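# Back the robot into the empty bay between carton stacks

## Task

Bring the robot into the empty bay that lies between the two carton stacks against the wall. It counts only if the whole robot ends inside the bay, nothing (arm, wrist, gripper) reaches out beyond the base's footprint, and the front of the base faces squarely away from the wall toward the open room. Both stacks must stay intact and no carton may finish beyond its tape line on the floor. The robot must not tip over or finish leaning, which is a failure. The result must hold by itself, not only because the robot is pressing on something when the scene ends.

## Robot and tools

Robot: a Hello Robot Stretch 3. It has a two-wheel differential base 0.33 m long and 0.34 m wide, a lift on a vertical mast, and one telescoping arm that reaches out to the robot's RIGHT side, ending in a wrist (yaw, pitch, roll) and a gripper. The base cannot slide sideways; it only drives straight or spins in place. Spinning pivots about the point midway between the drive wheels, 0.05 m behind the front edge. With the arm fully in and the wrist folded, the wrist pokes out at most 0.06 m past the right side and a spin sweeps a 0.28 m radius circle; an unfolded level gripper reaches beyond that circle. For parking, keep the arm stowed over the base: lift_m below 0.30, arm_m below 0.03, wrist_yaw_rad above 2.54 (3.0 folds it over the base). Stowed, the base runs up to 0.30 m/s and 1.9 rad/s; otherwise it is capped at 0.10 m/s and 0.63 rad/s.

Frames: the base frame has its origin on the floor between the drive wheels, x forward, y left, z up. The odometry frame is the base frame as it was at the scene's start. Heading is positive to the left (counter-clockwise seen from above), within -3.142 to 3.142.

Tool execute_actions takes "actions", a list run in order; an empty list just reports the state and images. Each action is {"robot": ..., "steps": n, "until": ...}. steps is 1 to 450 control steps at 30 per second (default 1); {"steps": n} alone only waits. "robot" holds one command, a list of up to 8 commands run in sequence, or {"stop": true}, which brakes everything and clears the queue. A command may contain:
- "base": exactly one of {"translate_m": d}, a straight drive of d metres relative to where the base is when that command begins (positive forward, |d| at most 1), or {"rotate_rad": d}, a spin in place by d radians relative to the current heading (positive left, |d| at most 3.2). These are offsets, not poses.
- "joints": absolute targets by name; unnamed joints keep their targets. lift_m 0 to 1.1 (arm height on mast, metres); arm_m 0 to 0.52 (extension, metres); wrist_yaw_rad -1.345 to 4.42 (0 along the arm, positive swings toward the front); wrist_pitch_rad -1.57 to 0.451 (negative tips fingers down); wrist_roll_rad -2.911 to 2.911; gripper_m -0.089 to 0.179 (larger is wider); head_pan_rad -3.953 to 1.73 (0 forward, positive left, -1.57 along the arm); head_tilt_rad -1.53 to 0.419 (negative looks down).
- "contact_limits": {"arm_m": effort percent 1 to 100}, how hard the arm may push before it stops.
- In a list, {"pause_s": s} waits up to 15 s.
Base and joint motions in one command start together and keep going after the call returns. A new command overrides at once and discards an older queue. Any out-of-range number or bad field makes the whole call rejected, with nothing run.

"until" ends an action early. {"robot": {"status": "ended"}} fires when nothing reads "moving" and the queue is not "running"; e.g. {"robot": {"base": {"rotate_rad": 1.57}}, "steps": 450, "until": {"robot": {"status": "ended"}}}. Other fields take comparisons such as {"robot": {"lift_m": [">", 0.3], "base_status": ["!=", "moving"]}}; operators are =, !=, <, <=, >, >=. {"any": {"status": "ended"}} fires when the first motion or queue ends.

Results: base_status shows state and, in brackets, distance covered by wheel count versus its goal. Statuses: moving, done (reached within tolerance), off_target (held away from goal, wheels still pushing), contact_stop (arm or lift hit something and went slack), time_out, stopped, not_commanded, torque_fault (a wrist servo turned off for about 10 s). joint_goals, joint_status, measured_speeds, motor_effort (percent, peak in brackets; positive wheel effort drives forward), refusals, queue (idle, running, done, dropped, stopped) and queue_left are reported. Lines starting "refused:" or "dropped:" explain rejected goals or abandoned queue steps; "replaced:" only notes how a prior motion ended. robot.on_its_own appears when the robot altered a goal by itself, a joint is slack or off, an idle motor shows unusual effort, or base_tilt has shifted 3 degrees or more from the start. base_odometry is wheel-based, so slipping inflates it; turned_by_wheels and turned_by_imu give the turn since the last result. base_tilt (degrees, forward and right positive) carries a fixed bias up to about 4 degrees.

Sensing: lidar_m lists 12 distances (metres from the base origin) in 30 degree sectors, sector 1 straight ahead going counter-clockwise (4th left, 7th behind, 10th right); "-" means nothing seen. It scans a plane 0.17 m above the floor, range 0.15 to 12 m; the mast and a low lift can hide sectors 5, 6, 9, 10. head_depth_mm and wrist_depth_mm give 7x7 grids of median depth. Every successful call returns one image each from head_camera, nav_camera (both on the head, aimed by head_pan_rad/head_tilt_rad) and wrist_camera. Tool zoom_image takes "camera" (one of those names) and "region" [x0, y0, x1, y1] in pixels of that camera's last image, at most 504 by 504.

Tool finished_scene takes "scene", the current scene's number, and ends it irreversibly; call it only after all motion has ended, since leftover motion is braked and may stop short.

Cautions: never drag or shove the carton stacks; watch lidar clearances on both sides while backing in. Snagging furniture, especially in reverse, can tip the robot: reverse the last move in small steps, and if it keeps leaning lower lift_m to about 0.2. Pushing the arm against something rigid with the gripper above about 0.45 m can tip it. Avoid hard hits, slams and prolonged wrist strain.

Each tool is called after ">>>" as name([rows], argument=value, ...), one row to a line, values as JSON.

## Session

>>> execute_actions(actions=[])

Scene clock: 0.00 s.
robot.base_odometry: x=+0.000 y=+0.000 heading=+0.000 (m, m, rad; robot's odometry frame)
robot.turned_by_wheels: +0.000 (rad since the last result)
robot.turned_by_imu: +0.000 (rad since the last result)
robot.base_tilt: forward=+1.7 right=-0.7 (deg)
robot.lidar_m: 3.04 3.00 1.85 1.06 0.91 0.91 1.04 1.59 1.13 1.82 2.54 2.58
robot.head_depth_mm: 2074 2934 3004 2974 2976 2941 2515 / 2095 3201 3255 3220 3156 3166 2462 / 2137 3248 3473 3477 3445 3328 2447 / 2164 3376 3835 3777 3792 3531 2405 / 2208 3435 - - - 3459 2360 / 2233 3482 3928 - - 3288 2323 / 2291 3463 3636 3639 3670 3338 2282
robot.base_status: not_commanded
robot.joint_positions: lift_m=+0.402 arm_m=+0.000 wrist_yaw_rad=+2.896 wrist_pitch_rad=-0.397 wrist_roll_rad=-0.001 gripper_m=+0.037 head_pan_rad=-0.014 head_tilt_rad=-0.013
robot.joint_goals: lift_m=+0.402 arm_m=+0.000 wrist_yaw_rad=+2.896 wrist_pitch_rad=-0.397 wrist_roll_rad=-0.001 gripper_m=+0.037 head_pan_rad=-0.014 head_tilt_rad=-0.013
robot.joint_status: lift_m=not_commanded arm_m=not_commanded wrist_yaw_rad=not_commanded wrist_pitch_rad=not_commanded wrist_roll_rad=not_commanded gripper_m=not_commanded head_pan_rad=not_commanded head_tilt_rad=not_commanded
robot.measured_speeds: translate_m=+0.000 rotate_rad=+0.000 lift_m=+0.000 arm_m=+0.000 wrist_yaw_rad=+0.000 wrist_pitch_rad=+0.000 wrist_roll_rad=+0.000 head_pan_rad=+0.000 head_tilt_rad=+0.000
robot: refusals=0 queue=idle queue_left=0
robot.motor_effort: left_wheel=+0 right_wheel=+0 lift_m=+24 arm_m=+0 wrist_yaw_rad=+0 wrist_pitch_rad=+6 wrist_roll_rad=+0 gripper_m=+1 head_pan_rad=+1 head_tilt_rad=+1 (%)
robot.hand_pose: x=+0.0339 y=+0.0748 z=+0.4199 quat_wxyz=(+0.224, +0.704, +0.054, +0.672) (m; robot's base frame)
robot.wrist_depth_mm: - 972 - - - - - / - - - - - - - / - - - - - - - / - 891 903 879 935 920 932 / 707 750 777 745 749 742 773 / 628 - - 630 657 660 662 / 550 - 553 561 553 572 569
pictures: head_camera (sideways: a quarter turn clockwise sets it upright), nav_camera (sideways: a quarter turn counterclockwise sets it upright), wrist_camera
camera_calibration (this result's frames):
head_camera: T_world_to_cam=[[-0.025985, -0.0712646, -0.997119, 1.31889], [0.0533846, 0.995933, -0.072571, 0.0982724], [0.998236, -0.0551166, -0.0220749, -0.0142726], [0, 0, 0, 1]] pos_world=[0.0432724, -0.00466961, 1.3219]
nav_camera: T_world_to_cam=[[0.0667929, -0.0354526, 0.997137, -1.25777], [-0.0244969, -0.999126, -0.0338823, 0.0994578], [0.997466, -0.0221636, -0.067603, 0.0427955], [0, 0, 0, 1]] pos_world=[0.0437593, 0.0557283, 1.26043]
wrist_camera: T_world_to_cam=[[0.955201, -0.295951, 0.00224373, -0.0222867], [-0.170397, -0.556134, -0.813437, 0.41948], [0.241985, 0.776614, -0.581648, 0.345051], [0, 0, 0, 1]] pos_world=[0.00926897, -0.0412802, 0.54197]
Images, in order (width x height): head_camera 896x504, nav_camera 672x504, wrist_camera 644x364.

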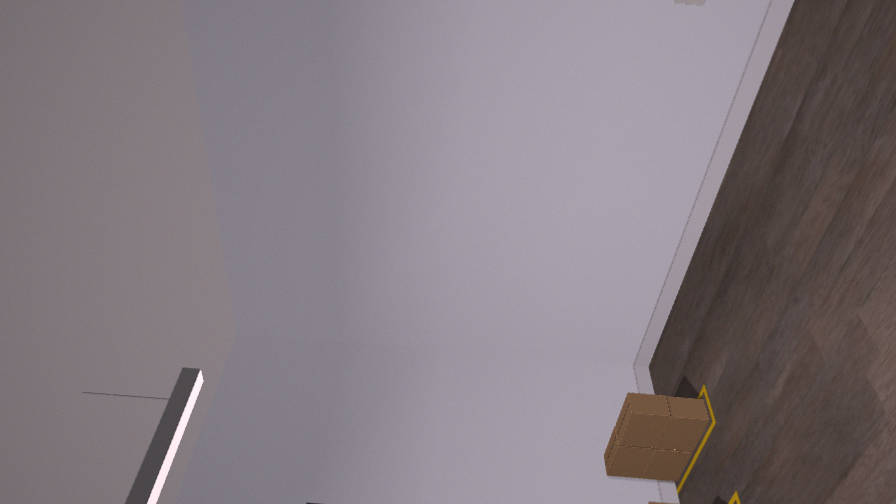

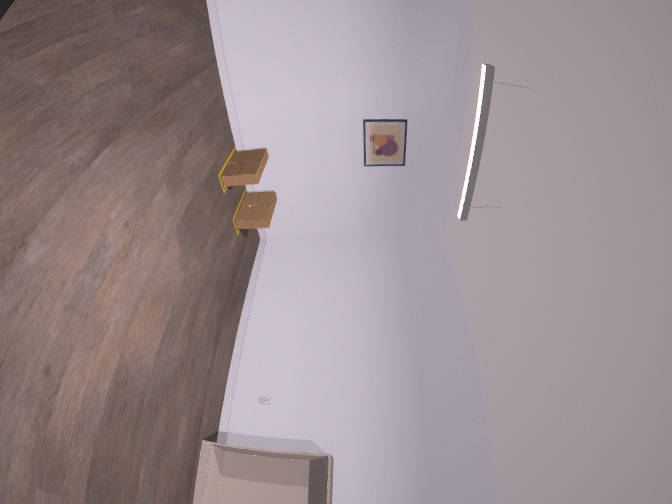

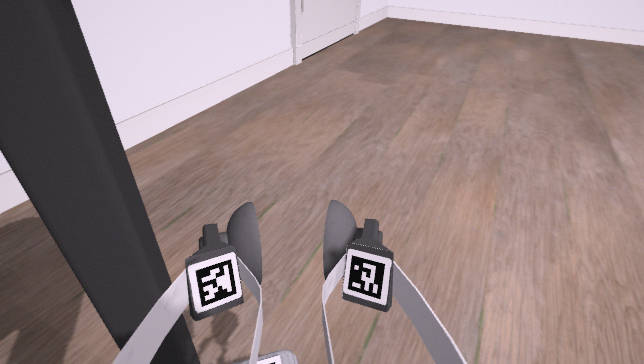

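>>> execute_actions([
  {"robot":[{"joints":{"wrist_yaw_rad":2.96,"gripper_m":0.01,"head_tilt_rad":-0.6,"head_pan_rad":0.7}},{"joints":{"lift_m":0.25,"wrist_pitch_rad":-0.35}},{"base":{"rotate_rad":-0.06}},{"base":{"translate_m":1.0}},{"base":{"translate_m":1.0}},{"base":{"translate_m":0.3}}],"steps":450,"until":{"robot":{"status":"ended"}}},
  {"steps":200,"until":{"robot":{"status":"ended"}}},
])

Scene clock: 26.67 s.
robot.base_odometry: x=+2.296 y=-0.138 heading=-0.060 (m, m, rad; robot's odometry frame)
robot.turned_by_wheels: -0.060 (rad since the last result)
robot.turned_by_imu: -0.056 (rad since the last result)
robot.base_tilt: forward=+2.1 right=-0.8 (deg)
robot.lidar_m: 1.23 1.17 1.13 1.87 2.63 2.61 2.94 2.63 1.96 1.29 1.11 1.11
robot.head_depth_mm: 1553 1736 1940 2166 1930 1583 1341 / 1543 1699 1906 2144 1893 1567 1322 / 1502 1672 1864 2077 1761 1544 1312 / 1492 1651 1841 1787 1638 1519 1304 / 1467 1628 1806 2028 1818 1508 1282 / 1444 1581 1768 1997 1774 1486 1277 / 1425 1566 1736 1652 1521 1468 1257
robot.base_status: done (translate_m +0.3000 of +0.3000)
robot.joint_positions: lift_m=+0.250 arm_m=+0.000 wrist_yaw_rad=+2.958 wrist_pitch_rad=-0.373 wrist_roll_rad=-0.001 gripper_m=+0.010 head_pan_rad=+0.693 head_tilt_rad=-0.594
robot.joint_goals: lift_m=+0.250 arm_m=+0.000 wrist_yaw_rad=+2.960 wrist_pitch_rad=-0.350 wrist_roll_rad=-0.001 gripper_m=+0.010 head_pan_rad=+0.700 head_tilt_rad=-0.600
robot.joint_status: lift_m=done arm_m=not_commanded wrist_yaw_rad=done wrist_pitch_rad=done wrist_roll_rad=not_commanded gripper_m=done head_pan_rad=done head_tilt_rad=done
robot.measured_speeds: translate_m=+0.000 rotate_rad=+0.000 lift_m=+0.000 arm_m=+0.000 wrist_yaw_rad=+0.000 wrist_pitch_rad=+0.000 wrist_roll_rad=+0.000 head_pan_rad=+0.000 head_tilt_rad=+0.000
robot: refusals=0 queue=done queue_left=0
robot.motor_effort: left_wheel=+2(10) right_wheel=-2(7) lift_m=+16(24) arm_m=+0(0) wrist_yaw_rad=+2(5) wrist_pitch_rad=+9(9) wrist_roll_rad=+0(0) gripper_m=+0(89) head_pan_rad=+6(50) head_tilt_rad=-3(24) (%)
robot.hand_pose: x=+0.0207 y=+0.0806 z=+0.2732 quat_wxyz=(+0.195, +0.703, +0.067, +0.680) (m; robot's base frame)
robot.wrist_depth_mm: - - - - - - - / - - - - - - - / 839 897 861 860 885 899 924 / 662 - 680 693 688 688 709 / 551 - 562 590 561 578 570 / 464 - - - 481 479 488 / - - - 411 421 417 422
pictures: head_camera (sideways: a quarter turn clockwise sets it upright), nav_camera (sideways: a quarter turn counterclockwise sets it upright), wrist_camera
camera_calibration (this result's frames):
head_camera: T_world_to_cam=[[-0.391239, -0.417959, -0.819904, 1.08969], [-0.641875, 0.762375, -0.0823452, 0.115178], [0.659491, 0.494059, -0.566548, 0.696409], [0, 0, 0, 1]] pos_world=[0.0409848, 0.0235711, 1.29748]
nav_camera: T_world_to_cam=[[0.486252, 0.358895, 0.796714, -0.998701], [0.617326, -0.786385, -0.0225258, 0.0807358], [0.618439, 0.502786, -0.603936, 0.743093], [0, 0, 0, 1]] pos_world=[-0.0237784, 0.0483012, 1.24628]
wrist_camera: T_world_to_cam=[[0.971696, -0.236234, 0.000945333, -0.0124062], [-0.132082, -0.5466, -0.826911, 0.303231], [0.195861, 0.803381, -0.562332, 0.251989], [0, 0, 0, 1]] pos_world=[0.00275164, -0.0396278, 0.392459]
Images, in order (width x height): head_camera 896x504, nav_camera 672x504, wrist_camera 644x364.

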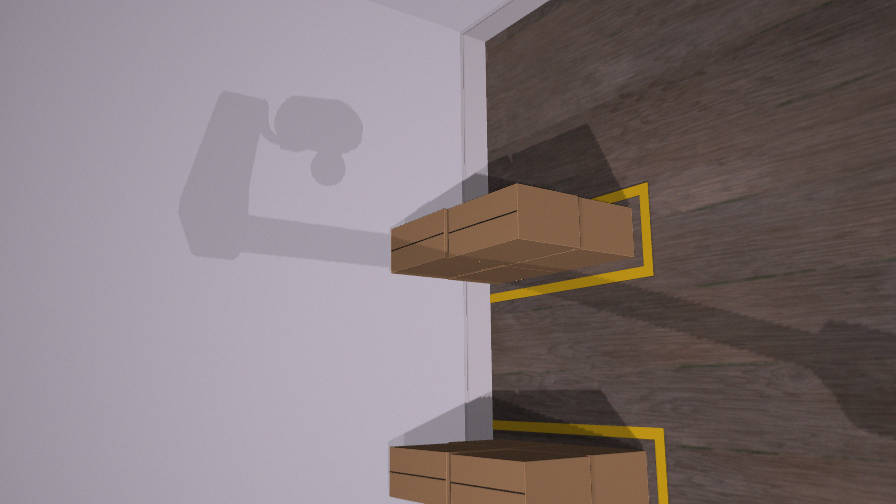

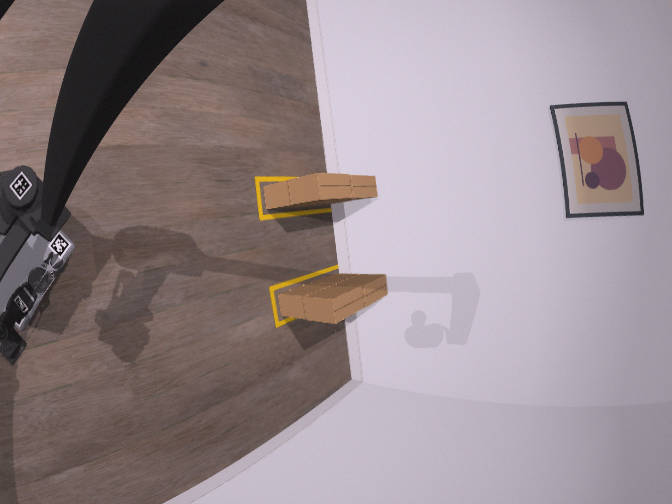

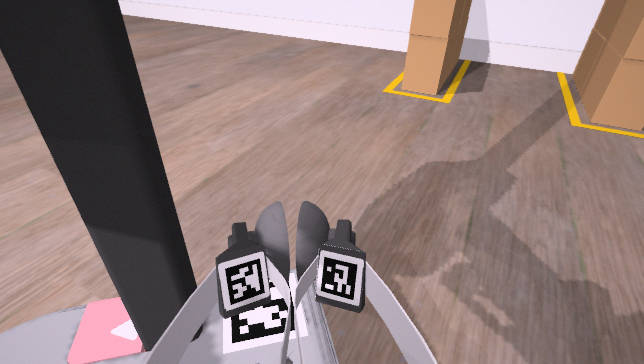

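>>> execute_actions([
  {"robot":[{"base":{"translate_m":0.084},"joints":{"head_pan_rad":-3.14,"head_tilt_rad":-0.9}},{"base":{"rotate_rad":-2.325}},{"base":{"translate_m":-0.6}}],"steps":450,"until":{"robot":{"status":"ended"}}},
])

Scene clock: 49.97 s.
robot.base_odometry: x=+2.816 y=+0.269 heading=-2.385 (m, m, rad; robot's odometry frame)
robot.turned_by_wheels: -2.325 (rad since the last result)
robot.turned_by_imu: -2.272 (rad since the last result)
robot.base_tilt: forward=+1.9 right=-0.7 (deg)
robot.lidar_m: 3.26 1.50 1.08 1.03 1.06 0.54 0.85 0.52 1.43 2.70 2.81 3.59
robot.head_depth_mm: 957 1106 1316 1617 1506 1333 1211 / 966 1116 1318 1244 1067 1279 1182 / 965 1117 1322 1443 1325 1267 1205 / 966 1117 1328 1577 1451 1295 - / 972 1118 1333 1569 1433 1280 - / 972 1122 1299 1486 1392 1266 1170 / 971 1133 1304 1162 1045 1212 1141
robot.base_status: done (translate_m -0.6000 of -0.6000)
robot.joint_positions: lift_m=+0.250 arm_m=+0.000 wrist_yaw_rad=+2.958 wrist_pitch_rad=-0.373 wrist_roll_rad=-0.001 gripper_m=+0.010 head_pan_rad=-3.133 head_tilt_rad=-0.890
robot.joint_goals: lift_m=+0.250 arm_m=+0.000 wrist_yaw_rad=+2.960 wrist_pitch_rad=-0.350 wrist_roll_rad=-0.001 gripper_m=+0.010 head_pan_rad=-3.140 head_tilt_rad=-0.900
robot.joint_status: lift_m=done arm_m=not_commanded wrist_yaw_rad=done wrist_pitch_rad=done wrist_roll_rad=not_commanded gripper_m=done head_pan_rad=done head_tilt_rad=done
robot.measured_speeds: translate_m=+0.000 rotate_rad=+0.000 lift_m=+0.000 arm_m=+0.000 wrist_yaw_rad=+0.000 wrist_pitch_rad=+0.000 wrist_roll_rad=+0.000 head_pan_rad=+0.000 head_tilt_rad=+0.000
robot: refusals=0 queue=done queue_left=0
robot.motor_effort: left_wheel=+1(11) right_wheel=-2(9) lift_m=+15(16) arm_m=+0(0) wrist_yaw_rad=+2(2) wrist_pitch_rad=+9(9) wrist_roll_rad=+0(0) gripper_m=+0(1) head_pan_rad=-3(56) head_tilt_rad=-4(18) (%)
robot.hand_pose: x=+0.0207 y=+0.0805 z=+0.2732 quat_wxyz=(+0.195, +0.703, +0.067, +0.680) (m; robot's base frame)
robot.wrist_depth_mm: - 901 925 - - - - / - 950 - - - - - / 829 888 881 887 898 919 916 / 659 - 678 675 691 689 706 / 541 - 557 597 560 573 580 / 463 - - - 478 482 484 / - - - 417 417 414 418
pictures: head_camera (sideways: a quarter turn clockwise sets it upright), nav_camera (sideways: a quarter turn counterclockwise sets it upright), wrist_camera
camera_calibration (this result's frames):
head_camera: T_world_to_cam=[[0.782067, 0.0779869, -0.618295, 0.819786], [0.038655, -0.996299, -0.0767715, 0.10374], [-0.621994, 0.0361403, -0.782187, 0.984703], [0, 0, 0, 1]] pos_world=[-0.0326578, 0.00383587, 1.28506]
nav_camera: T_world_to_cam=[[-0.809983, 0.0279275, 0.585789, -0.715924], [0.0246776, 0.999604, -0.0135339, 0.0726375], [-0.585935, 0.00349362, -0.810351, 1.01889], [0, 0, 0, 1]] pos_world=[0.0153273, -0.0561744, 1.24602]
wrist_camera: T_world_to_cam=[[0.971702, -0.236209, 0.00094389, -0.012409], [-0.132063, -0.546577, -0.82693, 0.303225], [0.195844, 0.803404, -0.562305, 0.252006], [0, 0, 0, 1]] pos_world=[0.0027489, -0.0396575, 0.392462]
Images, in order (width x height): head_camera 896x504, nav_camera 672x504, wrist_camera 644x364.

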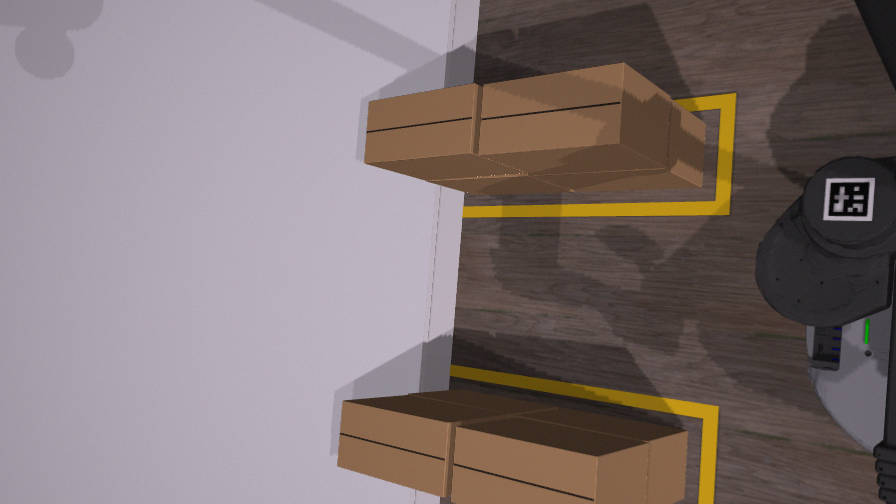

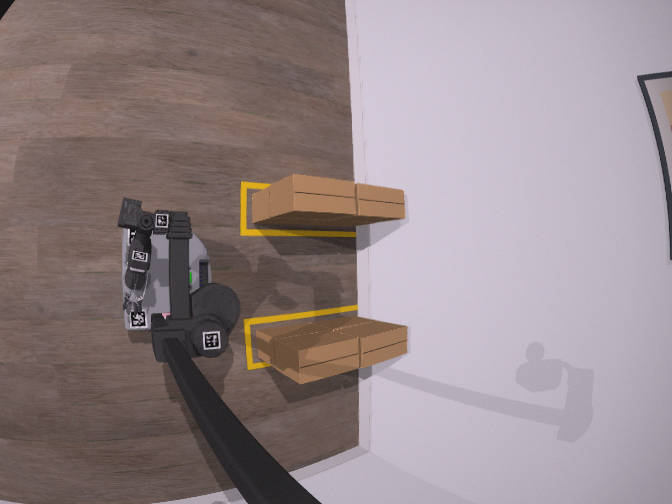

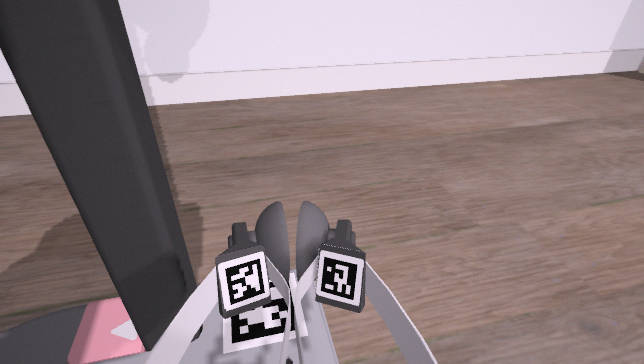

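>>> execute_actions([
  {"robot":[{"base":{"rotate_rad":0.03},"joints":{"head_tilt_rad":-1.3}},{"base":{"translate_m":-0.6}}],"steps":450,"until":{"robot":{"status":"ended"}}},
])

Scene clock: 65.13 s.
robot.base_odometry: x=+3.240 y=+0.694 heading=-2.355 (m, m, rad; robot's odometry frame)
robot.turned_by_wheels: +0.030 (rad since the last result)
robot.turned_by_imu: +0.031 (rad since the last result)
robot.base_tilt: forward=+2.0 right=-0.5 (deg)
robot.lidar_m: 3.11 1.46 0.25 0.24 0.25 0.35 0.44 0.27 0.20 0.19 0.20 3.86
robot.head_depth_mm: 510 647 883 988 948 896 1172 / 517 656 899 985 945 884 1160 / 522 665 917 1279 - 1193 1164 / 528 675 933 1269 - 1201 1151 / 534 684 955 1313 - 1191 1145 / 540 695 973 1268 - 1180 1137 / 548 703 952 929 886 1070 1126
robot.base_status: done (translate_m -0.6000 of -0.6000)
robot.joint_positions: lift_m=+0.250 arm_m=+0.000 wrist_yaw_rad=+2.958 wrist_pitch_rad=-0.373 wrist_roll_rad=-0.001 gripper_m=+0.010 head_pan_rad=-3.133 head_tilt_rad=-1.285
robot.joint_goals: lift_m=+0.250 arm_m=+0.000 wrist_yaw_rad=+2.960 wrist_pitch_rad=-0.350 wrist_roll_rad=-0.001 gripper_m=+0.010 head_pan_rad=-3.140 head_tilt_rad=-1.300
robot.joint_status: lift_m=done arm_m=not_commanded wrist_yaw_rad=done wrist_pitch_rad=done wrist_roll_rad=not_commanded gripper_m=done head_pan_rad=done head_tilt_rad=done
robot.measured_speeds: translate_m=+0.000 rotate_rad=+0.000 lift_m=+0.000 arm_m=+0.000 wrist_yaw_rad=+0.000 wrist_pitch_rad=+0.000 wrist_roll_rad=+0.000 head_pan_rad=+0.000 head_tilt_rad=+0.000
robot: refusals=0 queue=done queue_left=0
robot.motor_effort: left_wheel=-1(9) right_wheel=+1(6) lift_m=+15(16) arm_m=+0(1) wrist_yaw_rad=+2(2) wrist_pitch_rad=+10(9) wrist_roll_rad=+0(0) gripper_m=+1(1) head_pan_rad=-2(3) head_tilt_rad=-5(22) (%)
robot.hand_pose: x=+0.0207 y=+0.0805 z=+0.2732 quat_wxyz=(+0.195, +0.703, +0.067, +0.680) (m; robot's base frame)
robot.wrist_depth_mm: - 240 254 267 - - - / - 257 271 290 - - - / - 282 297 318 886 905 940 / 288 - 325 350 691 686 703 / 310 - 350 385 563 562 577 / 338 - - - 481 483 493 / - - - 412 414 420 420
pictures: head_camera (sideways: a quarter turn clockwise sets it upright), nav_camera (sideways: a quarter turn counterclockwise sets it upright), wrist_camera
camera_calibration (this result's frames):
head_camera: T_world_to_cam=[[0.959773, 0.0794084, -0.269315, 0.364137], [0.0658303, -0.996079, -0.0590942, 0.0805248], [-0.272952, 0.0389879, -0.961237, 1.21522], [0, 0, 0, 1]] pos_world=[-0.0230922, 0.00391447, 1.27094]
nav_camera: T_world_to_cam=[[-0.973086, 0.0266251, 0.228899, -0.250086], [0.0273846, 0.999625, 0.000141467, 0.0548137], [-0.228809, 0.00640596, -0.97345, 1.22859], [0, 0, 0, 1]] pos_world=[0.0362566, -0.0560049, 1.25321]
wrist_camera: T_world_to_cam=[[0.971702, -0.236208, 0.000943143, -0.0124086], [-0.132061, -0.546567, -0.826937, 0.30323], [0.195845, 0.803412, -0.562294, 0.252003], [0, 0, 0, 1]] pos_world=[0.00274877, -0.0396576, 0.392463]
Images, in order (width x height): head_camera 896x504, nav_camera 672x504, wrist_camera 644x364.

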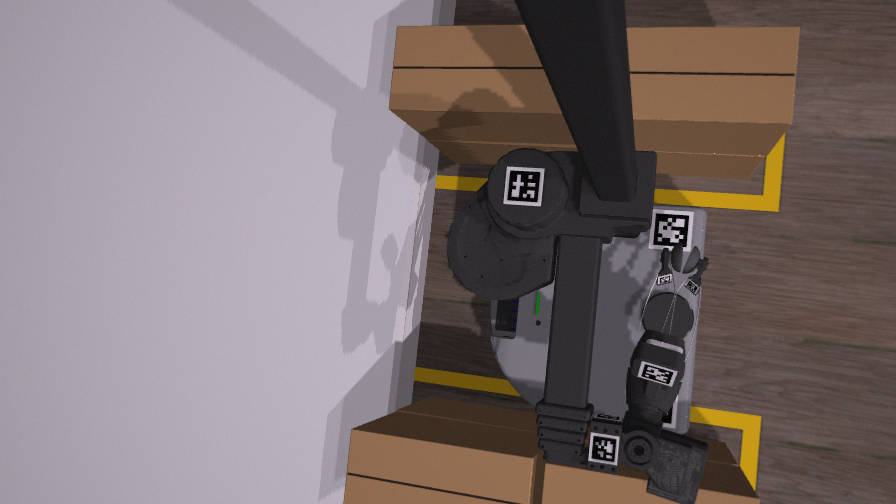

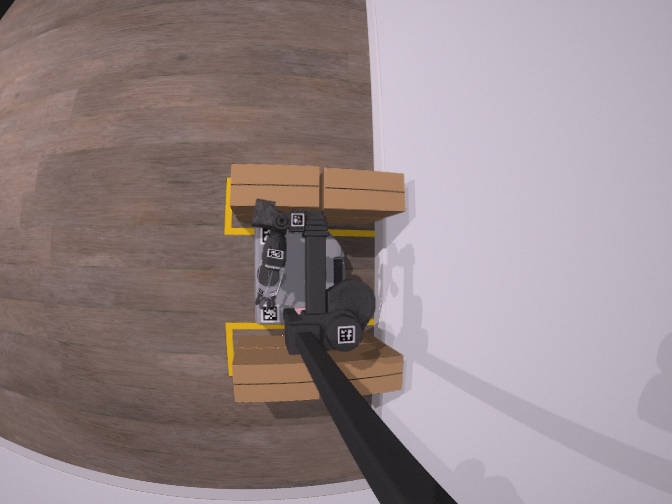

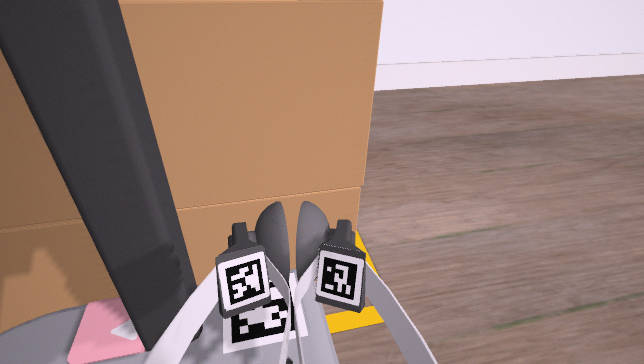

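>>> execute_actions([
  {"robot":[{"base":{"translate_m":0.3}},{"base":{"rotate_rad":-0.12}},{"base":{"translate_m":-0.3}},{"base":{"rotate_rad":0.12}}],"steps":450,"until":{"robot":{"status":"ended"}}},
])

Scene clock: 81.20 s.
robot.base_odometry: x=+3.264 y=+0.667 heading=-2.355 (m, m, rad; robot's odometry frame)
robot.turned_by_wheels: +0.000 (rad since the last result)
robot.turned_by_imu: +0.002 (rad since the last result)
robot.base_tilt: forward=+2.0 right=-0.7 (deg)
robot.lidar_m: 3.10 1.41 0.21 0.21 0.22 0.30 0.44 0.32 0.24 0.23 0.24 3.88
robot.head_depth_mm: 512 649 887 1283 1272 1234 1182 / 518 658 904 968 934 877 1166 / 524 667 922 1185 - 1039 1169 / 531 678 939 1270 - 1197 1153 / 536 690 958 1308 - 1187 1153 / 544 700 980 1300 - 1184 1140 / 550 711 954 948 975 1157 1129
robot.base_status: done (rotate_rad +0.1199 of +0.1200)
robot.joint_positions: lift_m=+0.250 arm_m=+0.000 wrist_yaw_rad=+2.958 wrist_pitch_rad=-0.373 wrist_roll_rad=-0.001 gripper_m=+0.010 head_pan_rad=-3.134 head_tilt_rad=-1.285
robot.joint_goals: lift_m=+0.250 arm_m=+0.000 wrist_yaw_rad=+2.960 wrist_pitch_rad=-0.350 wrist_roll_rad=-0.001 gripper_m=+0.010 head_pan_rad=-3.140 head_tilt_rad=-1.300
robot.joint_status: lift_m=done arm_m=not_commanded wrist_yaw_rad=done wrist_pitch_rad=done wrist_roll_rad=not_commanded gripper_m=done head_pan_rad=done head_tilt_rad=done
robot.measured_speeds: translate_m=+0.000 rotate_rad=+0.000 lift_m=+0.000 arm_m=+0.000 wrist_yaw_rad=+0.000 wrist_pitch_rad=+0.000 wrist_roll_rad=+0.000 head_pan_rad=+0.000 head_tilt_rad=+0.000
robot: refusals=0 queue=done queue_left=0
robot.motor_effort: left_wheel=-1(8) right_wheel=+1(10) lift_m=+16(15) arm_m=+0(0) wrist_yaw_rad=+1(2) wrist_pitch_rad=+9(9) wrist_roll_rad=+0(0) gripper_m=+0(0) head_pan_rad=-2(3) head_tilt_rad=-5(5) (%)
robot.hand_pose: x=+0.0206 y=+0.0805 z=+0.2732 quat_wxyz=(+0.195, +0.703, +0.067, +0.680) (m; robot's base frame)
robot.wrist_depth_mm: - 212 222 235 - - - / - 226 241 254 - - - / - 247 259 277 877 889 920 / 258 - 284 306 698 701 736 / 280 - 308 335 570 575 573 / 301 - - - 478 476 485 / - - - 410 414 413 418
pictures: head_camera (sideways: a quarter turn clockwise sets it upright), nav_camera (sideways: a quarter turn counterclockwise sets it upright), wrist_camera
camera_calibration (this result's frames):
head_camera: T_world_to_cam=[[0.959834, 0.0790785, -0.269195, 0.36398], [0.065495, -0.996102, -0.059087, 0.0805174], [-0.272818, 0.0390828, -0.961271, 1.21527], [0, 0, 0, 1]] pos_world=[-0.023087, 0.00392454, 1.27094]
nav_camera: T_world_to_cam=[[-0.973105, 0.0269597, 0.228777, -0.249927], [0.0277284, 0.999615, 0.000145897, 0.0548058], [-0.228686, 0.00648562, -0.973479, 1.22863], [0, 0, 0, 1]] pos_world=[0.0362434, -0.0560152, 1.25321]
wrist_camera: T_world_to_cam=[[0.971707, -0.236188, 0.000942139, -0.0124053], [-0.132046, -0.546554, -0.826948, 0.303236], [0.19583, 0.803427, -0.562278, 0.251999], [0, 0, 0, 1]] pos_world=[0.00274653, -0.0396578, 0.392465]
Images, in order (width x height): head_camera 896x504, nav_camera 672x504, wrist_camera 644x364.

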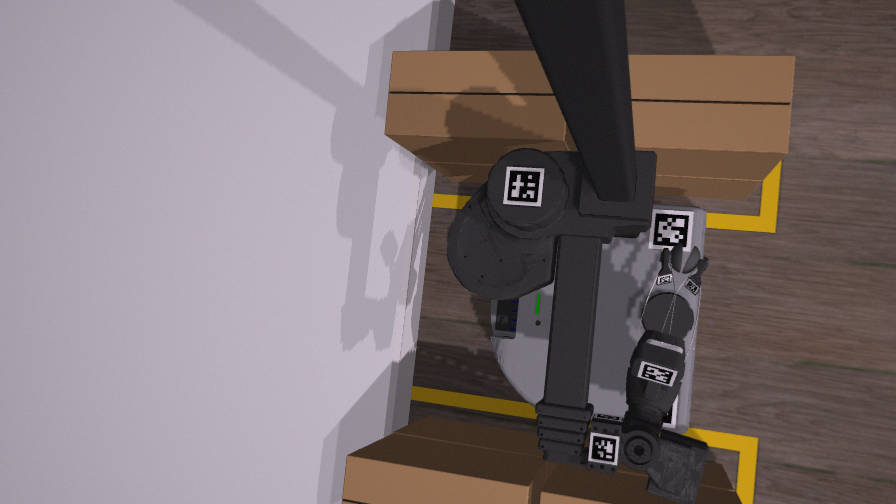

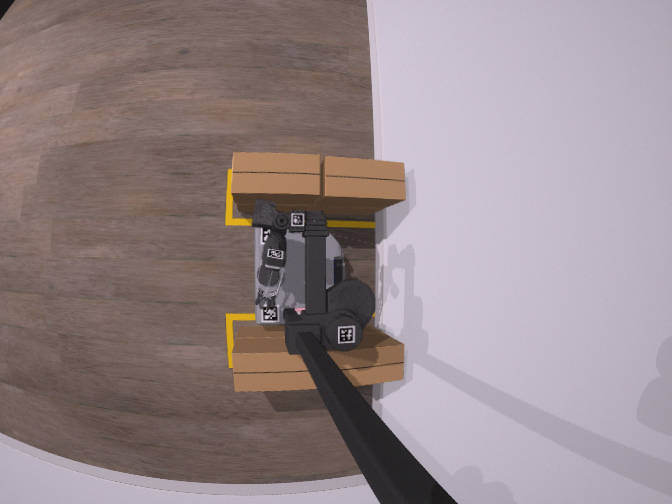

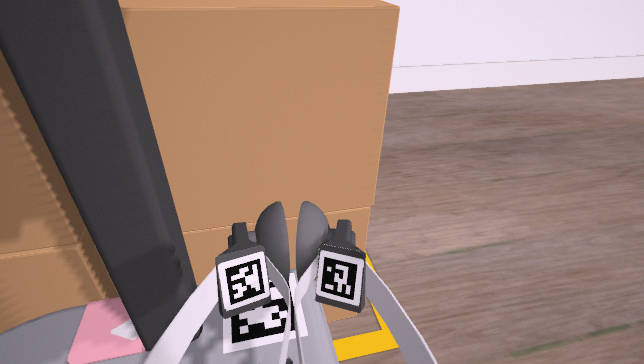

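>>> execute_actions([
  {"robot":{"joints":{"head_pan_rad":0,"head_tilt_rad":0}},"steps":200,"until":{"robot":{"status":"ended"}}},
])

>>> finished_scene(scene=2)

Scene clock: 88.30 s.
robot.base_odometry: x=+3.264 y=+0.667 heading=-2.355 (m, m, rad; robot's odometry frame)
robot.turned_by_wheels: +0.000 (rad since the last result)
robot.turned_by_imu: +0.001 (rad since the last result)
robot.base_tilt: forward=+1.9 right=-0.6 (deg)
robot.lidar_m: 3.10 1.41 0.21 0.21 0.22 0.30 0.44 0.32 0.24 0.23 0.24 3.92
robot.head_depth_mm: 2066 3115 - - - 3882 2505 / 2107 3163 - - - 3771 2486 / 2136 3255 - - - 3608 2443 / 2182 3344 - - - 3546 2399 / 2198 3451 - - - 3484 2364 / 2249 3538 - - - 3404 2319 / 2290 3359 3888 - 3040 3026 2305
robot.base_status: done (rotate_rad +0.1199 of +0.1200)
robot.joint_positions: lift_m=+0.250 arm_m=+0.000 wrist_yaw_rad=+2.958 wrist_pitch_rad=-0.373 wrist_roll_rad=-0.001 gripper_m=+0.010 head_pan_rad=-0.007 head_tilt_rad=-0.013
robot.joint_goals: lift_m=+0.250 arm_m=+0.000 wrist_yaw_rad=+2.960 wrist_pitch_rad=-0.350 wrist_roll_rad=-0.001 gripper_m=+0.010 head_pan_rad=+0.000 head_tilt_rad=+0.000
robot.joint_status: lift_m=done arm_m=not_commanded wrist_yaw_rad=done wrist_pitch_rad=done wrist_roll_rad=not_commanded gripper_m=done head_pan_rad=done head_tilt_rad=done
robot.measured_speeds: translate_m=+0.000 rotate_rad=+0.000 lift_m=+0.000 arm_m=+0.000 wrist_yaw_rad=+0.000 wrist_pitch_rad=+0.000 wrist_roll_rad=+0.000 head_pan_rad=+0.000 head_tilt_rad=+0.000
robot: refusals=0 queue=done queue_left=0
robot.motor_effort: left_wheel=-1(1) right_wheel=+1(1) lift_m=+16(16) arm_m=+1(0) wrist_yaw_rad=+2(2) wrist_pitch_rad=+8(9) wrist_roll_rad=+0(0) gripper_m=+1(1) head_pan_rad=+6(58) head_tilt_rad=+4(33) (%)
robot.hand_pose: x=+0.0206 y=+0.0805 z=+0.2732 quat_wxyz=(+0.195, +0.703, +0.067, +0.680) (m; robot's base frame)
robot.wrist_depth_mm: - 212 222 237 - - - / - 227 238 254 - - - / - 245 260 277 890 889 920 / 257 - 284 308 669 691 701 / 279 - 306 338 565 568 577 / 299 - - - 480 478 485 / - - - 411 414 417 415
pictures: head_camera (sideways: a quarter turn clockwise sets it upright), nav_camera (sideways: a quarter turn counterclockwise sets it upright), wrist_camera
camera_calibration (this result's frames):
head_camera: T_world_to_cam=[[-0.02624, -0.0714317, -0.9971, 1.31886], [0.0466606, 0.996269, -0.0726001, 0.0983511], [0.998566, -0.0484303, -0.0228091, -0.0133188], [0, 0, 0, 1]] pos_world=[0.0433175, -0.00442067, 1.32187]
nav_camera: T_world_to_cam=[[0.0677617, -0.0350098, 0.997087, -1.25771], [-0.0178304, -0.999267, -0.0338746, 0.099407], [0.997542, -0.015483, -0.0683363, 0.0437496], [0, 0, 0, 1]] pos_world=[0.0433548, 0.0559795, 1.2604]
wrist_camera: T_world_to_cam=[[0.971707, -0.236187, 0.000942297, -0.0124053], [-0.132046, -0.546554, -0.826948, 0.303236], [0.19583, 0.803427, -0.562278, 0.251999], [0, 0, 0, 1]] pos_world=[0.00274649, -0.0396578, 0.392465]
Images, in order (width x height): head_camera 896x504, nav_camera 672x504, wrist_camera 644x364.

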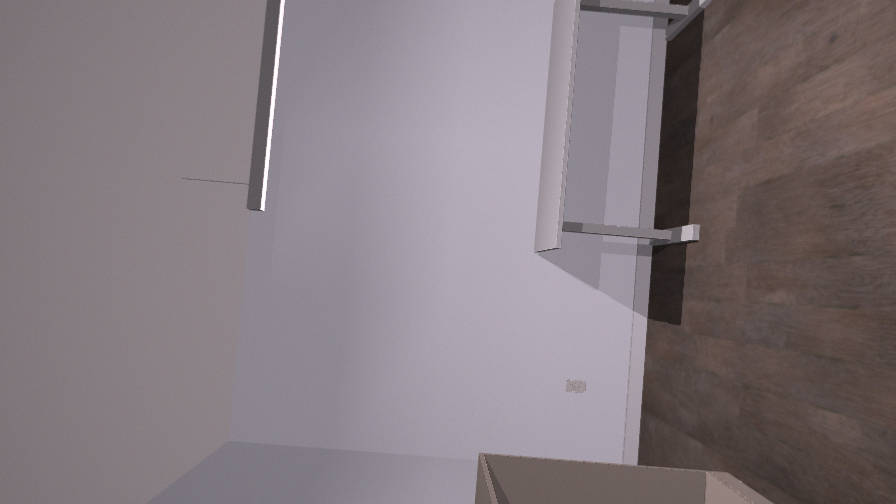

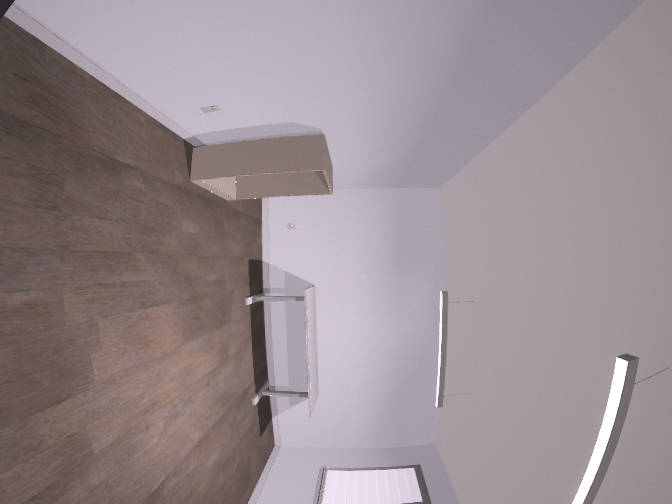

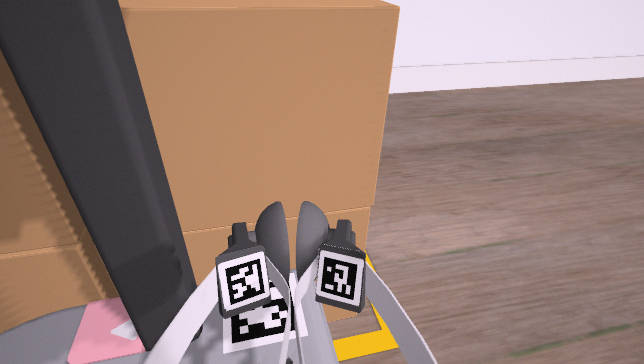

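The scene is finished: the task was done.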